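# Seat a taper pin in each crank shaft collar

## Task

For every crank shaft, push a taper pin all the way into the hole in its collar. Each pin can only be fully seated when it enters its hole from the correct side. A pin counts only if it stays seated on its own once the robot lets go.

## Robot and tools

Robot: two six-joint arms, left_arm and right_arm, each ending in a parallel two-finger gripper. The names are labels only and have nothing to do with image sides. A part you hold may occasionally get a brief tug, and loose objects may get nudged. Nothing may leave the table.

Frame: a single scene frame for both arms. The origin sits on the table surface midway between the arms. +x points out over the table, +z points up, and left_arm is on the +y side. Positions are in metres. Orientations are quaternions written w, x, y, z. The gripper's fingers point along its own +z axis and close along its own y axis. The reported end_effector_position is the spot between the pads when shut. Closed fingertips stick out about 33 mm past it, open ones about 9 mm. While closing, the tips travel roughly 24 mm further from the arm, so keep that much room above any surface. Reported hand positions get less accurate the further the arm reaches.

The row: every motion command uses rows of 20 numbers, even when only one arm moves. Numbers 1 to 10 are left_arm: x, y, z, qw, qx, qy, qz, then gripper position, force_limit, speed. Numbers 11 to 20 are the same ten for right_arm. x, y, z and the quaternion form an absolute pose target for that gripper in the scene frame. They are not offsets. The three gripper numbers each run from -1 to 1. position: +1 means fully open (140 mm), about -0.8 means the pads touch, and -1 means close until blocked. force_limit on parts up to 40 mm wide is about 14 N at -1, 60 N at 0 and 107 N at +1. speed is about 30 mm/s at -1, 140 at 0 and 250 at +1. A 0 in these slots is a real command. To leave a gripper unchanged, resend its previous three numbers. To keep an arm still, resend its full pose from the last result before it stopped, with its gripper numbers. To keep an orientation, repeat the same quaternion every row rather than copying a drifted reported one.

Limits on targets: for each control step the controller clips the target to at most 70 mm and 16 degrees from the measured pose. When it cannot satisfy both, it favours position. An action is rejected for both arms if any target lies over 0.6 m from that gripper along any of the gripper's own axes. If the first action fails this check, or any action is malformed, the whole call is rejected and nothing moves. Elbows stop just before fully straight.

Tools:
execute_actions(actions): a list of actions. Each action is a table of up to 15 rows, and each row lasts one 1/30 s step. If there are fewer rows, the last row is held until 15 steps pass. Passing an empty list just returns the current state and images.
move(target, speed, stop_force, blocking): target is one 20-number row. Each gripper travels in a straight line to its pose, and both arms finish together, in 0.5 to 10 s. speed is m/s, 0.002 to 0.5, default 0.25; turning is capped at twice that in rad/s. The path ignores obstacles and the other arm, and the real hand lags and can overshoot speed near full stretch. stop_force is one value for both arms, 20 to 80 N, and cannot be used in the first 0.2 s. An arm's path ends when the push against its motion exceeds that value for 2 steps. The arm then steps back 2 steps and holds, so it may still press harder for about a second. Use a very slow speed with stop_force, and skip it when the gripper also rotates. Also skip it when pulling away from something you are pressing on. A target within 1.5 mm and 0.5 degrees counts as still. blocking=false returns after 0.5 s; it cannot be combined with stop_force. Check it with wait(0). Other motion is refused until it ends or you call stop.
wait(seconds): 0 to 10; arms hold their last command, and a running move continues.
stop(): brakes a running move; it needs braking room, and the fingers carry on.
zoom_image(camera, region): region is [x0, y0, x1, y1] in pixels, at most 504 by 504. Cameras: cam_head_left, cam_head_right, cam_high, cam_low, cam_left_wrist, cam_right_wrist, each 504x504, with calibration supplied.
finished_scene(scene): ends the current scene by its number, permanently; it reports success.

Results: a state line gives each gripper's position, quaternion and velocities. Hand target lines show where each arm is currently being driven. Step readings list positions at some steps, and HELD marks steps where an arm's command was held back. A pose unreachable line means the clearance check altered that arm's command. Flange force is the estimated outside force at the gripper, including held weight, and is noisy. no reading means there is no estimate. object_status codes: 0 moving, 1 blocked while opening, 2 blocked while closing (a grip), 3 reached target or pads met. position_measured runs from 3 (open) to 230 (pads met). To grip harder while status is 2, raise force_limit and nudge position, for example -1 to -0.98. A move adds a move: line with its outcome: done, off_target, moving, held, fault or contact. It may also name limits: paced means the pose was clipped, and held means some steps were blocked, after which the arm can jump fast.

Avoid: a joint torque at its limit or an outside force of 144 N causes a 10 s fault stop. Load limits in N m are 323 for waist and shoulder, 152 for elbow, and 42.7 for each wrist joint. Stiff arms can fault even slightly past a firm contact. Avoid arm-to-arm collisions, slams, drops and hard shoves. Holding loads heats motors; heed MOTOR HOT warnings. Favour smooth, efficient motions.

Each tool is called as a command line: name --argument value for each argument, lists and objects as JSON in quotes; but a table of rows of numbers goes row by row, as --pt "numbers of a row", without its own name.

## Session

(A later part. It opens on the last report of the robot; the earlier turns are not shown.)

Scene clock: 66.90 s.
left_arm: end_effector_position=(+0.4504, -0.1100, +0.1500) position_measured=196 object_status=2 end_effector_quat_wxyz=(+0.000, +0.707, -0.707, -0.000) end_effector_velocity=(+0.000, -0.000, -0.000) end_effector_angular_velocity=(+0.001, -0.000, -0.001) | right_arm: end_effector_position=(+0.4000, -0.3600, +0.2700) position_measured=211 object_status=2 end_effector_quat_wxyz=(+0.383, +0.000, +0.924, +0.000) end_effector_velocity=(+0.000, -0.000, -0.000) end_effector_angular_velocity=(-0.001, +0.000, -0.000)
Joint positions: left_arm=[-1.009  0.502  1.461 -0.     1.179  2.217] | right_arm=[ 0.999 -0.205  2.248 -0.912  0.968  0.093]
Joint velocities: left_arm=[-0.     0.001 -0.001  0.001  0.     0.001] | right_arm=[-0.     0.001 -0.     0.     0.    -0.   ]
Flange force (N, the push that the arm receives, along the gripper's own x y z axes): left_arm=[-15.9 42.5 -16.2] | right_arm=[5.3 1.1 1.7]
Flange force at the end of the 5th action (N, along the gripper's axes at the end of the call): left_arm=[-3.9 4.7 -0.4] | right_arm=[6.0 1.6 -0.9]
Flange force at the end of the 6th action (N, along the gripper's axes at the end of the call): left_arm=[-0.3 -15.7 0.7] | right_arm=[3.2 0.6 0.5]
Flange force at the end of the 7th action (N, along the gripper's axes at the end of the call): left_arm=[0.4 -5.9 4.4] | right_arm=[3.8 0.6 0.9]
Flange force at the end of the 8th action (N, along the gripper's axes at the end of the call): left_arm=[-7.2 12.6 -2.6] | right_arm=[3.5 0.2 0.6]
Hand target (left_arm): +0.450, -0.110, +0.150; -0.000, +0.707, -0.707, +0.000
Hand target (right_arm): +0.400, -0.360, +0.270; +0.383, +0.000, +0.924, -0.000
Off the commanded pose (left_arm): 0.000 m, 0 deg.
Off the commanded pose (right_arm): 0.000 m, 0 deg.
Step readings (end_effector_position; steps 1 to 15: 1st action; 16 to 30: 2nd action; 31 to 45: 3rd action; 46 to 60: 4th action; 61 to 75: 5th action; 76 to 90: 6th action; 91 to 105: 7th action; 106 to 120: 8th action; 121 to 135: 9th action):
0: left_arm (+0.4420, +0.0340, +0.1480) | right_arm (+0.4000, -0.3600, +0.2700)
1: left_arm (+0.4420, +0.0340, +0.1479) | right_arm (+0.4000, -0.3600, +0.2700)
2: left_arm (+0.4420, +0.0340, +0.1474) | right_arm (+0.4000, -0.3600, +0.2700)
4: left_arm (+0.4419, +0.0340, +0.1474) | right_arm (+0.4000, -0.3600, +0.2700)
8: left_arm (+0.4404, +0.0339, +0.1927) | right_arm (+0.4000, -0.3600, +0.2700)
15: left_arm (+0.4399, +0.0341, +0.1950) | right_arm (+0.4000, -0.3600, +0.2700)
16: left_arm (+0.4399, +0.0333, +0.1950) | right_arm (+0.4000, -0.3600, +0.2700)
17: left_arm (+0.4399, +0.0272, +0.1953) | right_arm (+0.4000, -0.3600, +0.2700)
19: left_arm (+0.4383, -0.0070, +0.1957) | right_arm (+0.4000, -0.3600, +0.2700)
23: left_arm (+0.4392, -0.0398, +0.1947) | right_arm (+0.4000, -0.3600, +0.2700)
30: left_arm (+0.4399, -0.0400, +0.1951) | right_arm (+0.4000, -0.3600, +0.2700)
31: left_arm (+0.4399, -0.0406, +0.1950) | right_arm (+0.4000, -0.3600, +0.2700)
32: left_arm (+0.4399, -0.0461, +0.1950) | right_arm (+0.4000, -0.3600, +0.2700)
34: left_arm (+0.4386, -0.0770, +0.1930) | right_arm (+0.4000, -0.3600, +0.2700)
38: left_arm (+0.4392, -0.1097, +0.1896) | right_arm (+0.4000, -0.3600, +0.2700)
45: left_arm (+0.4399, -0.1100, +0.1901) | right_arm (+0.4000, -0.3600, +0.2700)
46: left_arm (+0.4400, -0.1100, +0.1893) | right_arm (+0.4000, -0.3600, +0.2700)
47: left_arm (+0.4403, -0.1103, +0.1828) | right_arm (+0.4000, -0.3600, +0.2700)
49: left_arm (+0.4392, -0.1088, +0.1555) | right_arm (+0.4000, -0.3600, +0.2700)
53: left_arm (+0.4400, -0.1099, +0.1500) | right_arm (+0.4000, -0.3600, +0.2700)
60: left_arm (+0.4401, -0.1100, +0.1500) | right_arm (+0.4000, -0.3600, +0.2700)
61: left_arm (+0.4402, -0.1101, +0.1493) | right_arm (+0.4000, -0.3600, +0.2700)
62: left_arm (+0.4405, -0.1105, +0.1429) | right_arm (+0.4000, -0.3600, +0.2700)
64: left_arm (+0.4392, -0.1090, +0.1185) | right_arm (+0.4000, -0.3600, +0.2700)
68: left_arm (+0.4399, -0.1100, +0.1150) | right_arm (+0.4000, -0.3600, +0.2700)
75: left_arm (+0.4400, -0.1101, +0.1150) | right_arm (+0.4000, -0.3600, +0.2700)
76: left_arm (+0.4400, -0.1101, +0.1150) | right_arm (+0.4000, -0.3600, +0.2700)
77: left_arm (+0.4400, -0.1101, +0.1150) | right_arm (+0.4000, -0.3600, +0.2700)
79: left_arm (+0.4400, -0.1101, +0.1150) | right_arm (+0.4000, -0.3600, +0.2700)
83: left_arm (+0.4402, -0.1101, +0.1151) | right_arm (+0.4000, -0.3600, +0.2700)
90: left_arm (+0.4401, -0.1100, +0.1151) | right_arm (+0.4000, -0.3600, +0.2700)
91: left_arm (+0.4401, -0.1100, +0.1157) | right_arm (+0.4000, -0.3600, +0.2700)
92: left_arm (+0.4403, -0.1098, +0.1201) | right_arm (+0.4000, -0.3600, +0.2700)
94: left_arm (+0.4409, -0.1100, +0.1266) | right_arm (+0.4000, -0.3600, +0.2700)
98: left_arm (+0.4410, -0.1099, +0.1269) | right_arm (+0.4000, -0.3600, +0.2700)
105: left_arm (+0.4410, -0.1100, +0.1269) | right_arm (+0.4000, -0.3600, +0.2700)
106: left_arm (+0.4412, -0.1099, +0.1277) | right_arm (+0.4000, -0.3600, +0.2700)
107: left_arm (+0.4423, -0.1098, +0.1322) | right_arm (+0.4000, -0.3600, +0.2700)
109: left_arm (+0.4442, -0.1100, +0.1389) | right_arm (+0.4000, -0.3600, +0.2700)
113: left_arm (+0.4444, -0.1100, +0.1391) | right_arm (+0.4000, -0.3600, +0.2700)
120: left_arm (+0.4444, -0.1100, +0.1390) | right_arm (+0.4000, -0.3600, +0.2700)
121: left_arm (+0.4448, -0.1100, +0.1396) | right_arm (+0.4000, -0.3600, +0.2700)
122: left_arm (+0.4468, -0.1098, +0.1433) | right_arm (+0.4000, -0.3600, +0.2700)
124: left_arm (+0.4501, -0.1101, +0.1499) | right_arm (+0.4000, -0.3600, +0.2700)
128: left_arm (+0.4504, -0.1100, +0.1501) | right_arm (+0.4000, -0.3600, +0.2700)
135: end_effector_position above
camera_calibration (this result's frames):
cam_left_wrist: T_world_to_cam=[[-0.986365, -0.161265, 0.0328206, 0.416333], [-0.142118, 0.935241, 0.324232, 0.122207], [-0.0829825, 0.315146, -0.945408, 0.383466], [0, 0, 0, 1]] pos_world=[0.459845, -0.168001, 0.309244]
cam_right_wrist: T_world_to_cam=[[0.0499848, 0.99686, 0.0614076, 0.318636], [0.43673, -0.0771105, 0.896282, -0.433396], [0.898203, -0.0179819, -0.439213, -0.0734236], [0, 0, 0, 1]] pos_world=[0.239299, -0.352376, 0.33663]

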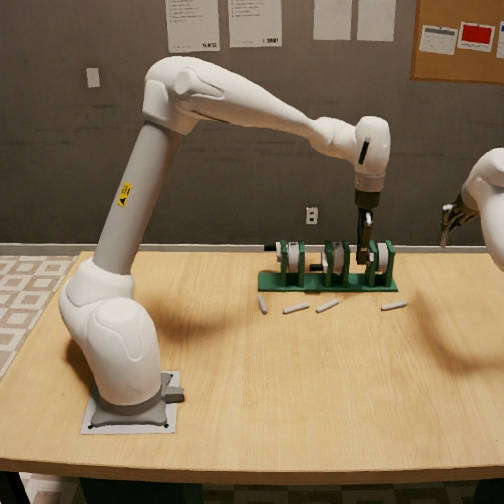

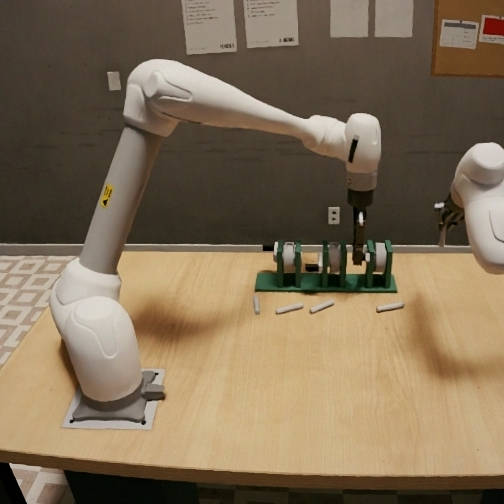

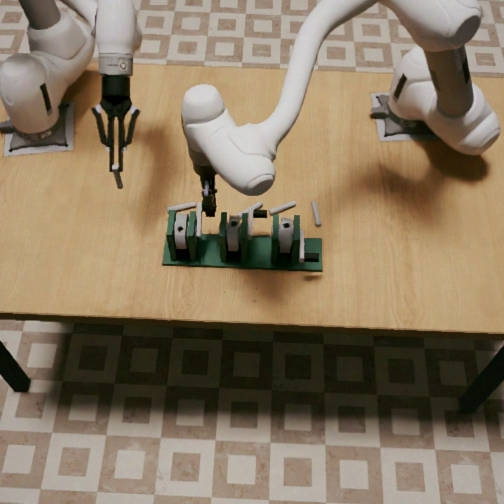

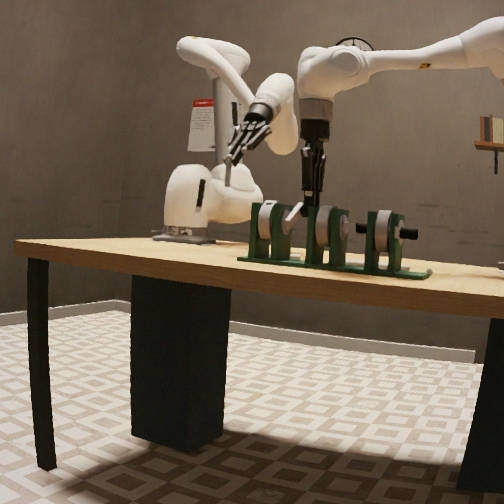

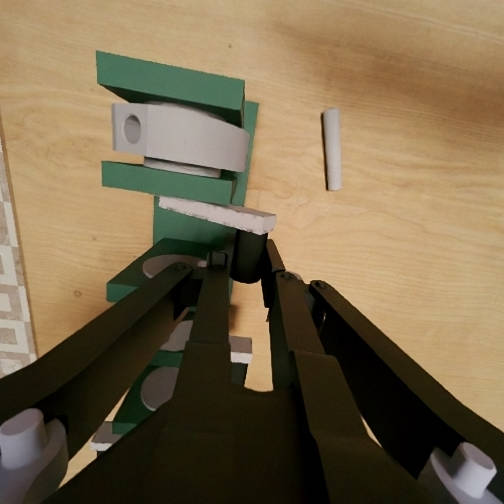

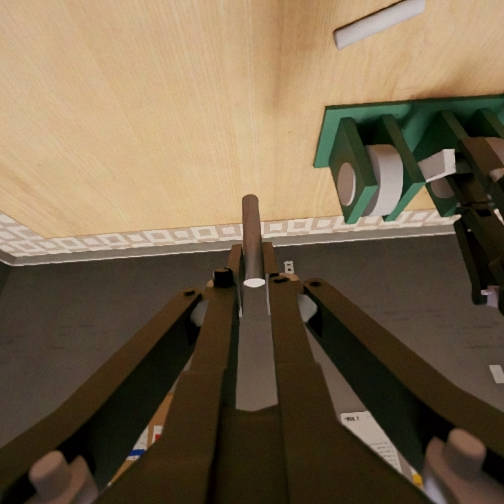

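execute_actions --actions '[[[0.4575,-0.11,0.161,0,0.7071,-0.7071,0,-1,-0.8,-0.5,0.4,-0.36,0.27,0.3827,0,0.9239,0,-1,0.6,-0.7]],[[0.468,-0.11,0.17,0,0.7071,-0.7071,0,-0.46,-0.8,0,0.4,-0.36,0.27,0.3827,0,0.9239,0,-1,0.6,-0.7]],[[0.487,-0.11,0.18,0,0.7071,-0.7071,0,-0.46,-0.8,0,0.4,-0.36,0.27,0.3827,0,0.9239,0,-1,0.6,-0.7]],[[0.515,-0.11,0.18,0,0.7071,-0.7071,0,-0.46,-0.8,0,0.4,-0.36,0.27,0.3827,0,0.9239,0,-1,0.6,-0.7]],[[0.542,-0.11,0.174,0,0.7071,-0.7071,0,-0.46,-0.8,0,0.4,-0.36,0.27,0.3827,0,0.9239,0,-1,0.6,-0.7]],[[0.565,-0.11,0.162,0,0.7071,-0.7071,0,-0.46,-0.8,0,0.4,-0.36,0.27,0.3827,0,0.9239,0,-1,0.6,-0.7]],[[0.563,-0.11,0.21,0,0.7071,-0.7071,0,-0.3,-0.8,1,0.4,-0.36,0.27,0.3827,0,0.9239,0,-1,0.6,-0.7]]]'

move --target '[0.579,-0.11,0.148,0,0.7071,-0.7071,0,-0.8,-0.6,1,0.40,-0.36,0.27,0.3827,0,0.9239,0,-1,0.6,-0.7]' --speed 0.05

zoom_image --camera "cam_low" --region '[240,185,380,275]'

zoom_image --camera "cam_high" --region '[260,190,340,240]'

Scene clock: 71.80 s.
left_arm: end_effector_position=(+0.5630, -0.1099, +0.2100) position_measured=167 object_status=3 end_effector_quat_wxyz=(-0.000, +0.707, -0.707, -0.000) end_effector_velocity=(+0.000, +0.000, +0.001) end_effector_angular_velocity=(+0.000, -0.001, -0.000) | right_arm: end_effector_position=(+0.4000, -0.3600, +0.2700) position_measured=211 object_status=2 end_effector_quat_wxyz=(+0.383, +0.000, +0.924, +0.000) end_effector_velocity=(-0.000, +0.001, -0.000) end_effector_angular_velocity=(+0.000, +0.000, +0.001)
Joint positions: left_arm=[-0.908  0.591  1.205  0.     1.346  2.318] | right_arm=[ 0.999 -0.205  2.248 -0.912  0.968  0.093]
Joint velocities: left_arm=[ 0.    -0.001 -0.     0.001  0.     0.   ] | right_arm=[ 0.     0.001 -0.    -0.    -0.002  0.   ]
Flange force (N, the push that the arm receives, along the gripper's own x y z axes): left_arm=[-5.3 4.9 -0.3] | right_arm=[3.7 1.2 1.3]
Flange force at the end of the 3rd action (N, along the gripper's axes at the end of the call): left_arm=[-3.1 4.3 -0.1] | right_arm=[3.3 1.2 2.4]
Flange force at the end of the 4th action (N, along the gripper's axes at the end of the call): left_arm=[-3.7 5.6 -0.4] | right_arm=[4.9 1.8 0.0]
Flange force at the end of the 5th action (N, along the gripper's axes at the end of the call): left_arm=[-5.4 6.4 -0.4] | right_arm=[4.5 1.0 0.8]
Flange force at the end of the 6th action (N, along the gripper's axes at the end of the call): left_arm=[-3.6 5.7 -0.4] | right_arm=[4.9 1.6 0.7]
Hand target (left_arm): +0.563, -0.110, +0.210; +0.000, +0.707, -0.707, -0.000
Hand target (right_arm): +0.400, -0.360, +0.270; +0.383, +0.000, +0.924, -0.000
Off the commanded pose (left_arm): 0.000 m, 0 deg.
Off the commanded pose (right_arm): 0.000 m, 0 deg.
Step readings (end_effector_position; steps 1 to 15: 1st action; 16 to 30: 2nd action; 31 to 45: 3rd action; 46 to 60: 4th action; 61 to 75: 5th action; 76 to 90: 6th action; 91 to 105: 7th action):
0: left_arm (+0.4505, -0.1100, +0.1500) | right_arm (+0.4000, -0.3600, +0.2700)
1: left_arm (+0.4509, -0.1100, +0.1505) | right_arm (+0.4000, -0.3600, +0.2700)
2: left_arm (+0.4533, -0.1098, +0.1542) | right_arm (+0.4000, -0.3600, +0.2700)
4: left_arm (+0.4577, -0.1101, +0.1609) | right_arm (+0.4000, -0.3600, +0.2700)
8: left_arm (+0.4578, -0.1099, +0.1610) | right_arm (+0.4000, -0.3600, +0.2700)
15: left_arm (+0.4576, -0.1100, +0.1610) | right_arm (+0.4000, -0.3600, +0.2700)
16: left_arm (+0.4580, -0.1099, +0.1614) | right_arm (+0.4000, -0.3600, +0.2700)
17: left_arm (+0.4613, -0.1099, +0.1641) | right_arm (+0.4000, -0.3600, +0.2700)
19: left_arm (+0.4676, -0.1102, +0.1698) | right_arm (+0.4000, -0.3600, +0.2700)
23: left_arm (+0.4679, -0.1100, +0.1699) | right_arm (+0.4000, -0.3600, +0.2700)
30: left_arm (+0.4680, -0.1100, +0.1700) | right_arm (+0.4000, -0.3600, +0.2700)
31: left_arm (+0.4686, -0.1099, +0.1703) | right_arm (+0.4000, -0.3600, +0.2700)
32: left_arm (+0.4729, -0.1097, +0.1725) | right_arm (+0.4000, -0.3600, +0.2700)
34: left_arm (+0.4854, -0.1098, +0.1794) | right_arm (+0.4000, -0.3600, +0.2700)
38: left_arm (+0.4871, -0.1099, +0.1799) | right_arm (+0.4000, -0.3600, +0.2700)
45: left_arm (+0.4870, -0.1100, +0.1800) | right_arm (+0.4000, -0.3600, +0.2700)
46: left_arm (+0.4877, -0.1100, +0.1800) | right_arm (+0.4000, -0.3600, +0.2700)
47: left_arm (+0.4934, -0.1100, +0.1803) | right_arm (+0.4000, -0.3600, +0.2700)
49: left_arm (+0.5114, -0.1096, +0.1799) | right_arm (+0.4000, -0.3600, +0.2700)
53: left_arm (+0.5149, -0.1101, +0.1800) | right_arm (+0.4000, -0.3600, +0.2700)
60: left_arm (+0.5150, -0.1100, +0.1800) | right_arm (+0.4000, -0.3600, +0.2700)
61: left_arm (+0.5157, -0.1100, +0.1799) | right_arm (+0.4000, -0.3600, +0.2700)
62: left_arm (+0.5210, -0.1099, +0.1791) | right_arm (+0.4000, -0.3600, +0.2700)
64: left_arm (+0.5383, -0.1093, +0.1745) | right_arm (+0.4000, -0.3600, +0.2700)
68: left_arm (+0.5421, -0.1099, +0.1740) | right_arm (+0.4000, -0.3600, +0.2700)
75: left_arm (+0.5421, -0.1100, +0.1740) | right_arm (+0.4000, -0.3600, +0.2700)
76: left_arm (+0.5426, -0.1100, +0.1738) | right_arm (+0.4000, -0.3600, +0.2700)
77: left_arm (+0.5471, -0.1102, +0.1719) | right_arm (+0.4000, -0.3600, +0.2700)
79: left_arm (+0.5616, -0.1095, +0.1631) | right_arm (+0.4000, -0.3600, +0.2700)
83: left_arm (+0.5650, -0.1100, +0.1621) | right_arm (+0.4000, -0.3600, +0.2700)
90: left_arm (+0.5650, -0.1101, +0.1620) | right_arm (+0.4000, -0.3600, +0.2700)
91: left_arm (+0.5649, -0.1100, +0.1629) | right_arm (+0.4000, -0.3600, +0.2700)
92: left_arm (+0.5641, -0.1098, +0.1698) | right_arm (+0.4000, -0.3600, +0.2700)
94: left_arm (+0.5635, -0.1100, +0.2021) | right_arm (+0.4000, -0.3600, +0.2700)
98: left_arm (+0.5629, -0.1098, +0.2098) | right_arm (+0.4000, -0.3600, +0.2700)
105: end_effector_position above
camera_calibration (this result's frames):
cam_left_wrist: T_world_to_cam=[[-0.986411, -0.16106, 0.032456, 0.525555], [-0.142019, 0.935176, 0.324465, 0.118541], [-0.0826104, 0.315446, -0.945341, 0.449272], [0, 0, 0, 1]] pos_world=[0.572363, -0.167932, 0.369195]
cam_right_wrist: T_world_to_cam=[[0.0499848, 0.99686, 0.0614079, 0.318636], [0.43673, -0.0771107, 0.896282, -0.433396], [0.898203, -0.0179818, -0.439213, -0.0734235], [0, 0, 0, 1]] pos_world=[0.239299, -0.352376, 0.33663]

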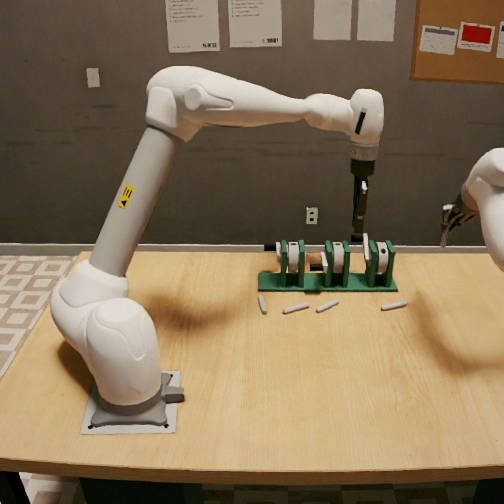

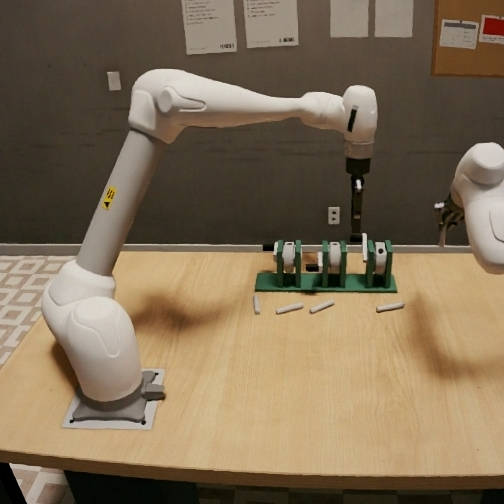

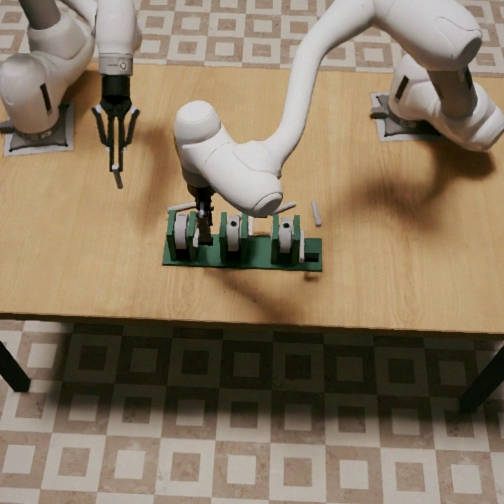

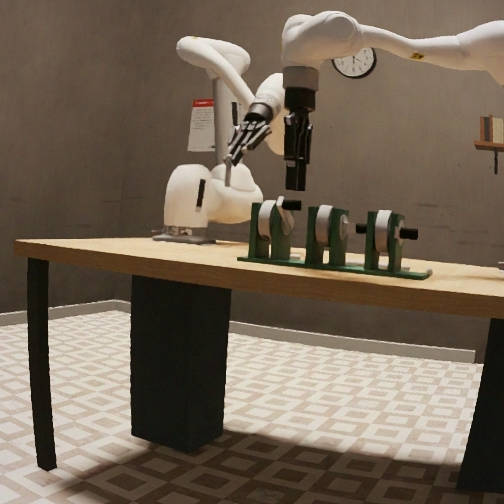

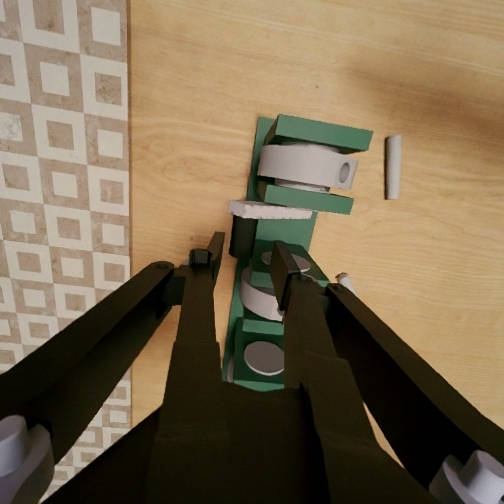

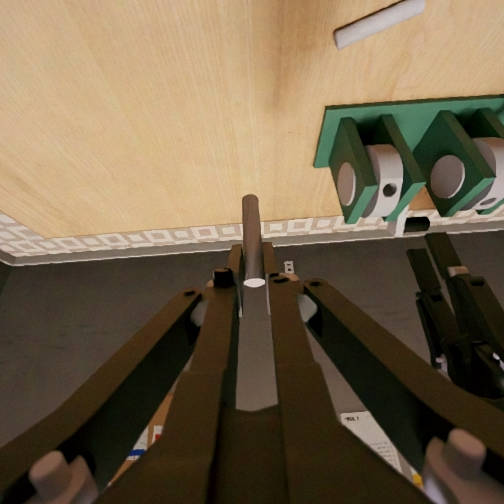

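Scene clock: 73.37 s.
left_arm: end_effector_position=(+0.5791, -0.1101, +0.1480) position_measured=229 object_status=3 end_effector_quat_wxyz=(-0.000, +0.707, -0.707, +0.000) end_effector_velocity=(+0.001, +0.000, +0.001) end_effector_angular_velocity=(+0.000, -0.001, -0.000) | right_arm: end_effector_position=(+0.4000, -0.3600, +0.2700) position_measured=211 object_status=2 end_effector_quat_wxyz=(+0.383, +0.000, +0.924, +0.000) end_effector_velocity=(-0.000, -0.001, +0.001) end_effector_angular_velocity=(-0.001, -0.001, -0.001)
Joint positions: left_arm=[-0.895  0.638  1.241  0.     1.262  2.331] | right_arm=[ 0.999 -0.205  2.248 -0.912  0.968  0.093]
Joint velocities: left_arm=[ 0.     0.    -0.001  0.001  0.     0.   ] | right_arm=[ 0.    -0.001 -0.     0.     0.002 -0.   ]
Flange force (N, the push that the arm receives, along the gripper's own x y z axes): left_arm=[-4.0 6.5 -1.3] | right_arm=[4.5 0.5 -0.9]
Hand target (left_arm): +0.579, -0.110, +0.148; -0.000, +0.707, -0.707, +0.000
Hand target (right_arm): +0.400, -0.360, +0.270; +0.383, +0.000, +0.924, -0.000
Off the commanded pose (left_arm): 0.000 m, 0 deg.
Off the commanded pose (right_arm): 0.000 m, 0 deg.
move: done
camera_calibration (this result's frames):
cam_left_wrist: T_world_to_cam=[[-0.986364, -0.161322, 0.0325899, 0.54329], [-0.14224, 0.935206, 0.324279, 0.141226], [-0.0827915, 0.315221, -0.9454, 0.392178], [0, 0, 0, 1]] pos_world=[0.588439, -0.168054, 0.307263]
cam_right_wrist: T_world_to_cam=[[0.0499848, 0.99686, 0.0614077, 0.318636], [0.43673, -0.0771105, 0.896282, -0.433396], [0.898203, -0.0179819, -0.439213, -0.0734236], [0, 0, 0, 1]] pos_world=[0.239299, -0.352376, 0.33663]

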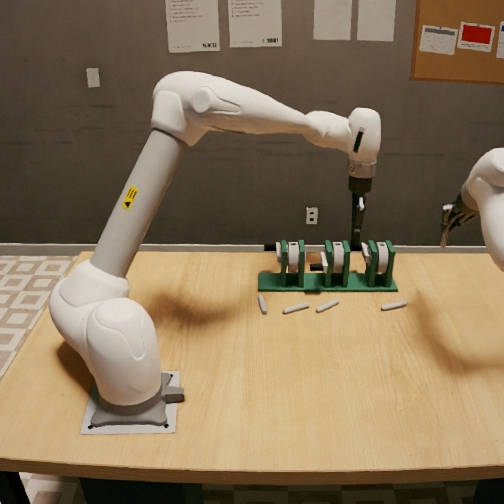

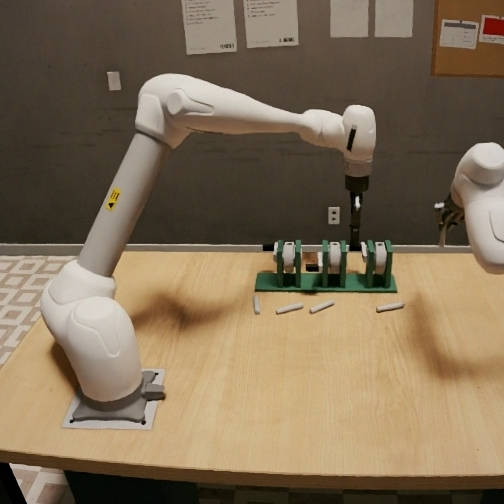

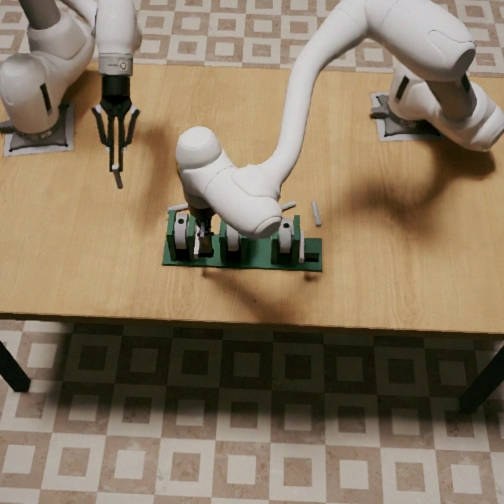

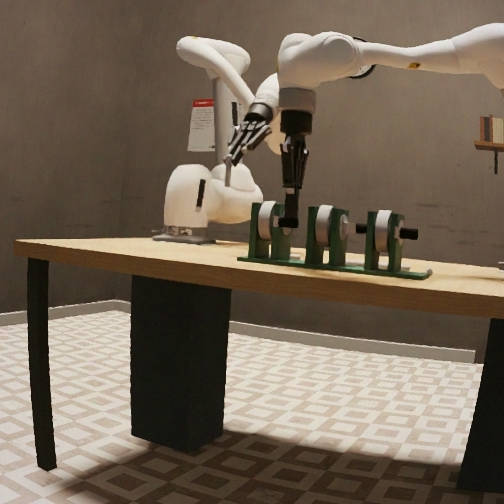

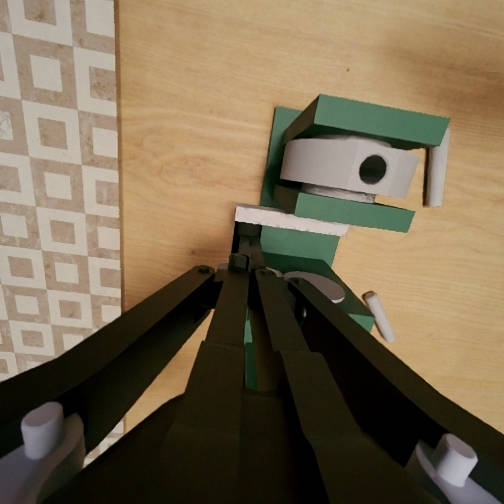

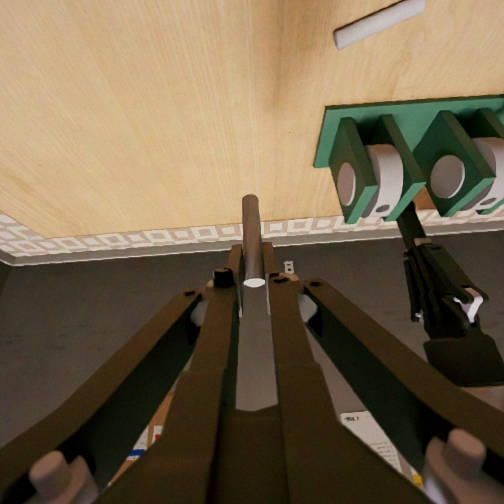

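Region (240, 185, 380, 275) of cam_low's 504x504 image, scaled by 3.600, with more detail than that image has; it fills the top 324 rows of this view, and the rest is white.

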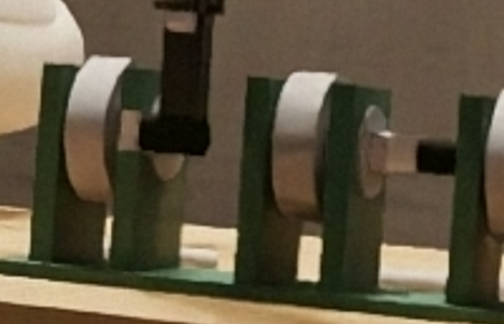

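Region (260, 190, 340, 240) of cam_high's 504x504 image, scaled by 6.300, with more detail than that image has; it fills the top 315 rows of this view, and the rest is white.

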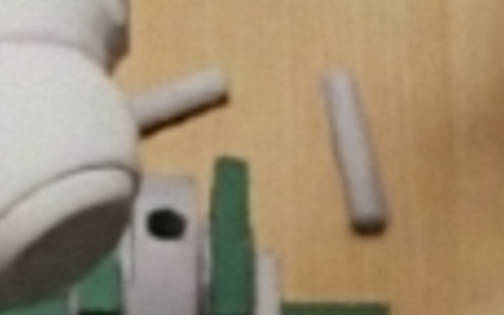

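move --target '[0.57,-0.09,0.24,0,0.7071,-0.7071,0,-0.8,-0.6,1,0.44,-0.33,0.26,0.3827,0,0.9239,0,-1,0.6,-0.7]'

move --target '[0.51,0.2,0.25,0.271,0.653,-0.653,0.271,-0.8,-0.6,1,0.483,-0.185,0.246,0.3827,0,0.9239,0,-1,0.6,-0.7]'

move --target '[0.51,0.2,0.25,0.271,0.653,-0.653,0.271,-0.8,-0.6,1,0.483,-0.185,0.195,0.3827,0,0.9239,0,-1,0.6,-0.7]' --speed 0.015 --stop_force 20

Scene clock: 74.80 s.
left_arm: end_effector_position=(+0.5699, -0.0899, +0.2399) position_measured=229 object_status=3 end_effector_quat_wxyz=(-0.000, +0.707, -0.707, -0.000) end_effector_velocity=(+0.001, +0.001, -0.000) end_effector_angular_velocity=(+0.002, -0.001, -0.000) | right_arm: end_effector_position=(+0.4399, -0.3300, +0.2600) position_measured=211 object_status=2 end_effector_quat_wxyz=(+0.383, +0.000, +0.924, +0.000) end_effector_velocity=(+0.000, +0.000, -0.000) end_effector_angular_velocity=(-0.000, +0.000, +0.000)
Joint positions: left_arm=[-0.887  0.565  1.192  0.     1.384  2.339] | right_arm=[ 0.939 -0.12   2.201 -0.939  0.902  0.09 ]
Joint velocities: left_arm=[ 0.001  0.    -0.     0.002 -0.     0.   ] | right_arm=[-0.     0.001 -0.    -0.    -0.001  0.   ]
Flange force (N, the push that the arm receives, along the gripper's own x y z axes): left_arm=[-4.3 5.2 0.8] | right_arm=[4.9 1.3 -0.2]
Hand target (left_arm): +0.570, -0.090, +0.240; +0.000, +0.707, -0.707, +0.000
Hand target (right_arm): +0.440, -0.330, +0.260; +0.383, +0.000, +0.924, +0.000
Off the commanded pose (left_arm): 0.000 m, 0 deg.
Off the commanded pose (right_arm): 0.000 m, 0 deg.
move: done
camera_calibration (this result's frames):
cam_left_wrist: T_world_to_cam=[[-0.986403, -0.161058, 0.0327119, 0.534577], [-0.141937, 0.935194, 0.324446, 0.0911089], [-0.0828465, 0.315392, -0.945338, 0.471903], [0, 0, 0, 1]] pos_world=[0.579335, -0.147941, 0.399061]
cam_right_wrist: T_world_to_cam=[[0.0500093, 0.996852, 0.0615174, 0.287256], [0.436715, -0.0772196, 0.89628, -0.439606], [0.898209, -0.0179567, -0.439202, -0.113093], [0, 0, 0, 1]] pos_world=[0.279199, -0.322329, 0.326668]

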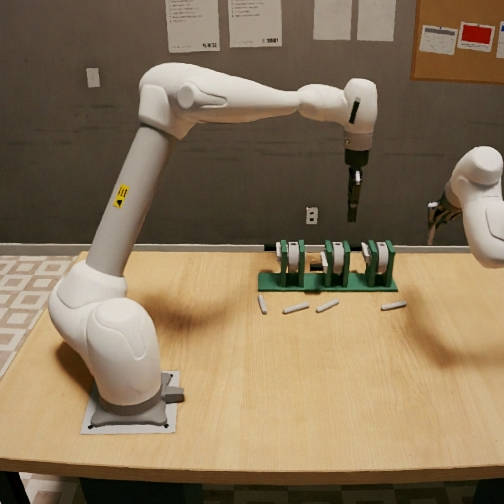

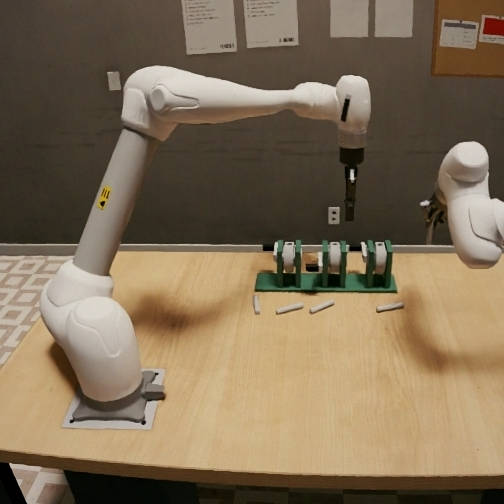

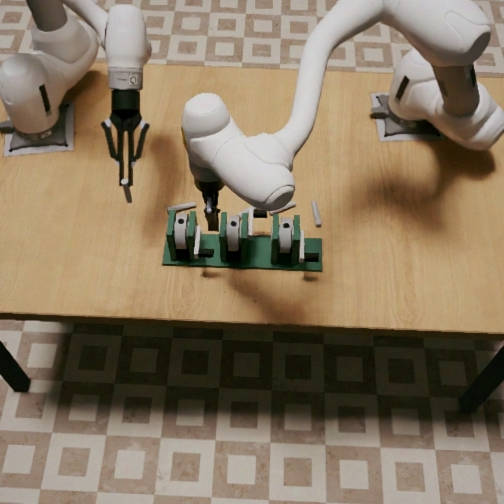

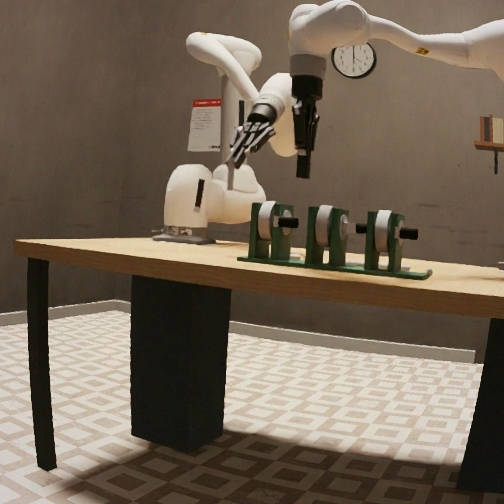

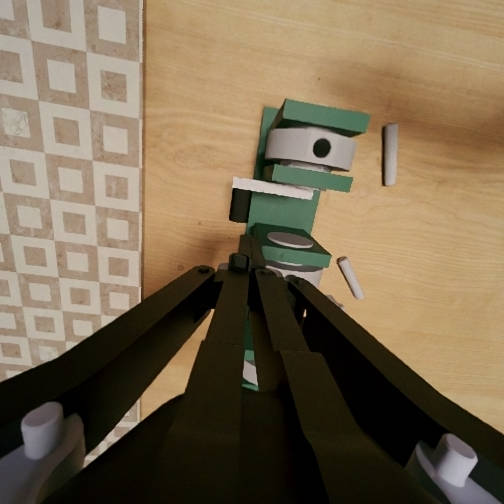

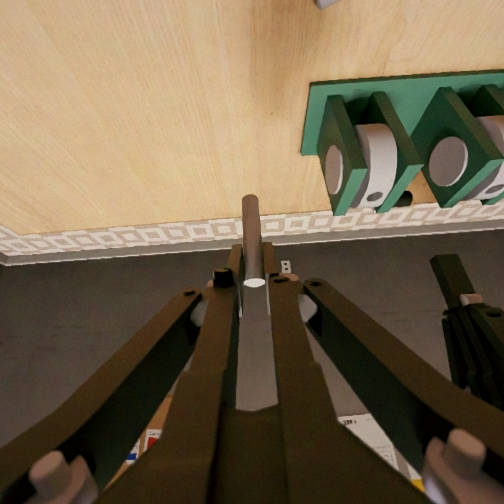

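Scene clock: 76.77 s.
left_arm: end_effector_position=(+0.5108, +0.2005, +0.2501) position_measured=229 object_status=3 end_effector_quat_wxyz=(+0.270, +0.654, -0.653, +0.271) end_effector_velocity=(+0.000, +0.000, -0.000) end_effector_angular_velocity=(-0.001, +0.000, +0.001) | right_arm: end_effector_position=(+0.4828, -0.1850, +0.2461) position_measured=211 object_status=2 end_effector_quat_wxyz=(+0.383, +0.000, +0.924, -0.000) end_effector_velocity=(+0.001, -0.001, +0.000) end_effector_angular_velocity=(-0.001, -0.000, -0.003)
Joint positions: left_arm=[-0.288  0.16   1.934 -0.908  1.072  3.405] | right_arm=[ 0.985  0.136  1.971 -0.95   0.92   0.147]
Joint velocities: left_arm=[ 0.001  0.     0.001 -0.001  0.     0.001] | right_arm=[-0.002 -0.    -0.    -0.     0.001  0.   ]
Flange force (N, the push that the arm receives, along the gripper's own x y z axes): left_arm=[1.7 4.7 0.2] | right_arm=[3.4 -0.5 1.7]
Hand target (left_arm): +0.511, +0.201, +0.250; +0.270, +0.654, -0.653, +0.271
Hand target (right_arm): +0.483, -0.185, +0.246; +0.383, +0.000, +0.924, -0.000
Off the commanded pose (left_arm): 0.001 m, 0 deg.
Off the commanded pose (right_arm): 0.000 m, 0 deg.
move: done
camera_calibration (this result's frames):
cam_left_wrist: T_world_to_cam=[[-0.986351, -0.0918427, 0.136666, 0.482736], [-0.142757, 0.890592, -0.431817, 0.00630918], [-0.0820541, -0.445433, -0.891547, 0.523733], [0, 0, 0, 1]] pos_world=[0.520023, 0.272005, 0.403684]
cam_right_wrist: T_world_to_cam=[[0.0500405, 0.996863, 0.0613272, 0.141517], [0.436758, -0.0770632, 0.896272, -0.434602], [0.898186, -0.0180647, -0.439244, -0.15516], [0, 0, 0, 1]] pos_world=[0.322097, -0.177368, 0.31269]

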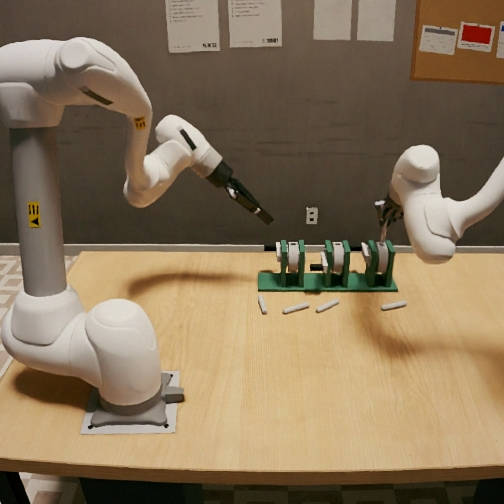

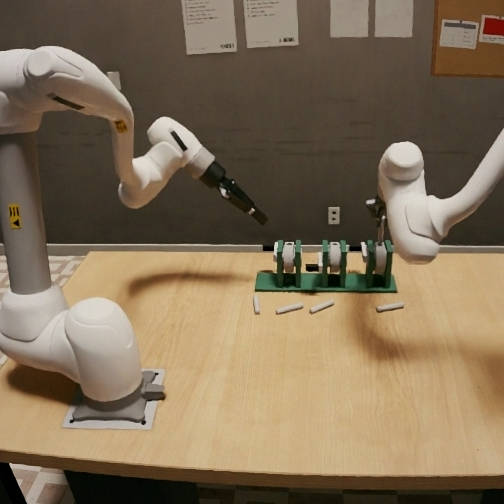

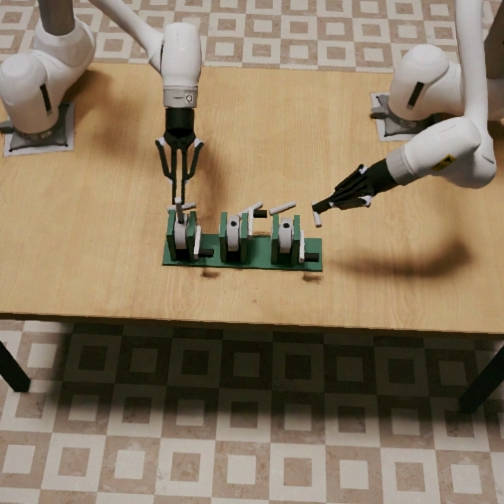

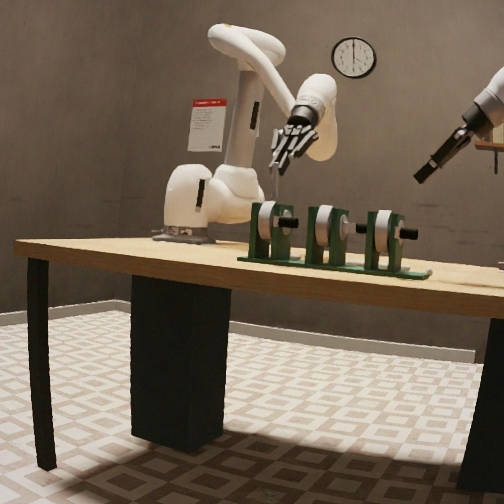

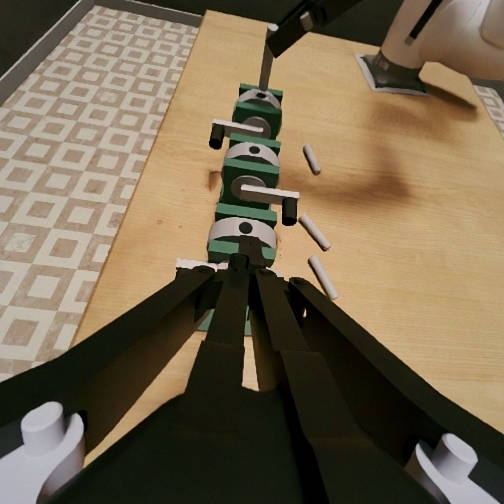

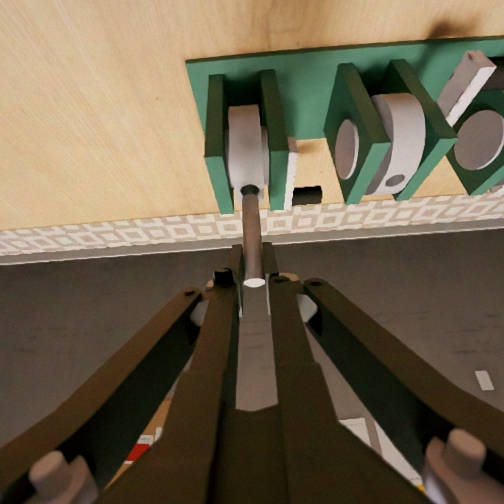

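Scene clock: 80.40 s.
left_arm: end_effector_position=(+0.5100, +0.2000, +0.2500) position_measured=229 object_status=3 end_effector_quat_wxyz=(+0.271, +0.653, -0.653, +0.271) end_effector_velocity=(+0.000, -0.000, +0.001) end_effector_angular_velocity=(-0.001, -0.001, +0.001) | right_arm: end_effector_position=(+0.4830, -0.1851, +0.1950) position_measured=211 object_status=2 end_effector_quat_wxyz=(+0.383, +0.000, +0.924, -0.000) end_effector_velocity=(+0.000, -0.000, +0.000) end_effector_angular_velocity=(+0.000, +0.000, +0.000)
Joint positions: left_arm=[-0.289  0.16   1.935 -0.91   1.073  3.407] | right_arm=[ 0.985  0.186  2.02  -1.017  0.865  0.252]
Joint velocities: left_arm=[ 0.    -0.    -0.    -0.001 -0.    -0.   ] | right_arm=[-0.    -0.     0.    -0.    -0.001 -0.   ]
Flange force (N, the push that the arm receives, along the gripper's own x y z axes): left_arm=[0.7 3.7 0.4] | right_arm=[-1.0 2.5 2.1]
Hand target (left_arm): +0.510, +0.200, +0.250; +0.271, +0.653, -0.653, +0.271
Hand target (right_arm): +0.483, -0.185, +0.195; +0.383, +0.000, +0.924, -0.000
Off the commanded pose (left_arm): 0.000 m, 0 deg.
Off the commanded pose (right_arm): 0.000 m, 0 deg.
move: done
camera_calibration (this result's frames):
cam_left_wrist: T_world_to_cam=[[-0.986379, -0.0907288, 0.137202, 0.481612], [-0.14212, 0.890035, -0.433174, 0.00670244], [-0.0828131, -0.446773, -0.890806, 0.523873], [0, 0, 0, 1]] pos_world=[0.519388, 0.271783, 0.403495]
cam_right_wrist: T_world_to_cam=[[0.0501403, 0.996855, 0.0613671, 0.144659], [0.436764, -0.0771432, 0.896262, -0.388982], [0.898178, -0.0181359, -0.439259, -0.177735], [0, 0, 0, 1]] pos_world=[0.322277, -0.177434, 0.261681]

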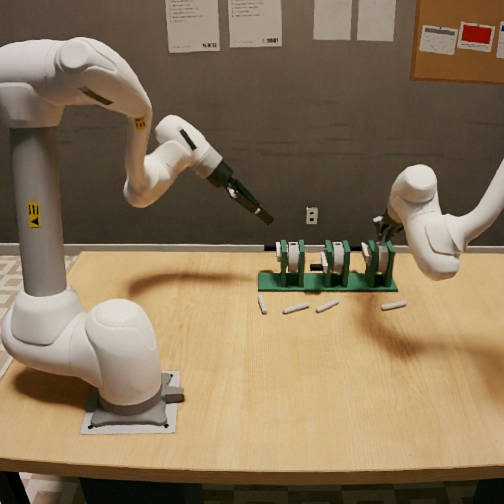

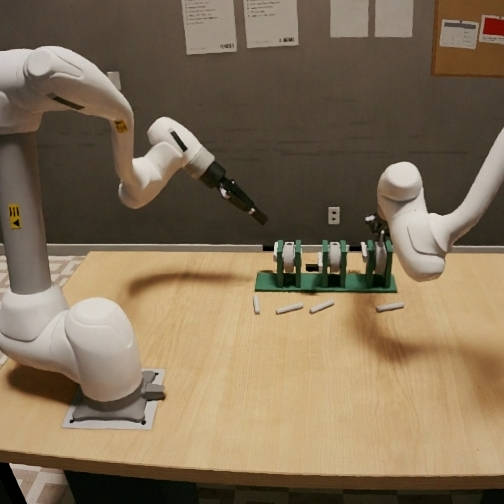

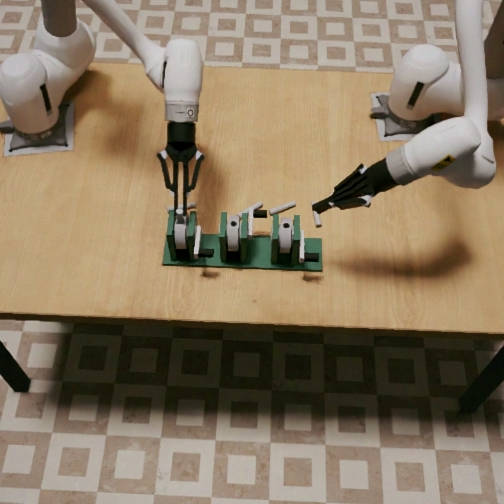

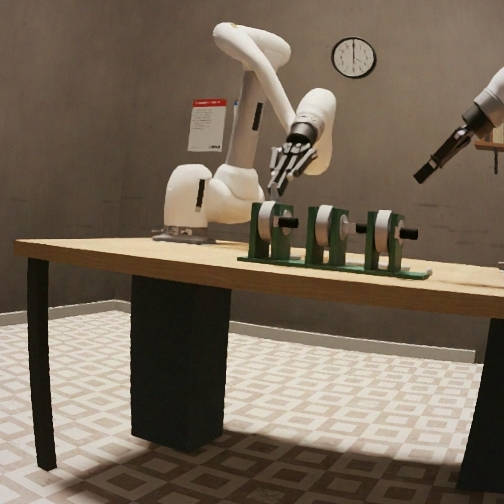

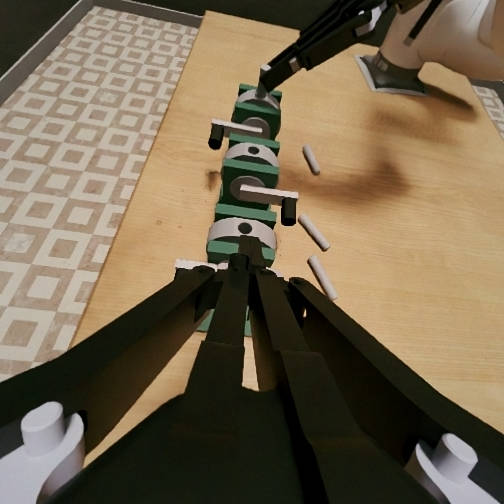

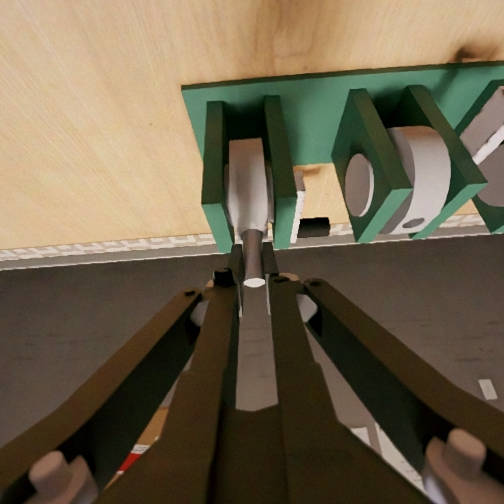

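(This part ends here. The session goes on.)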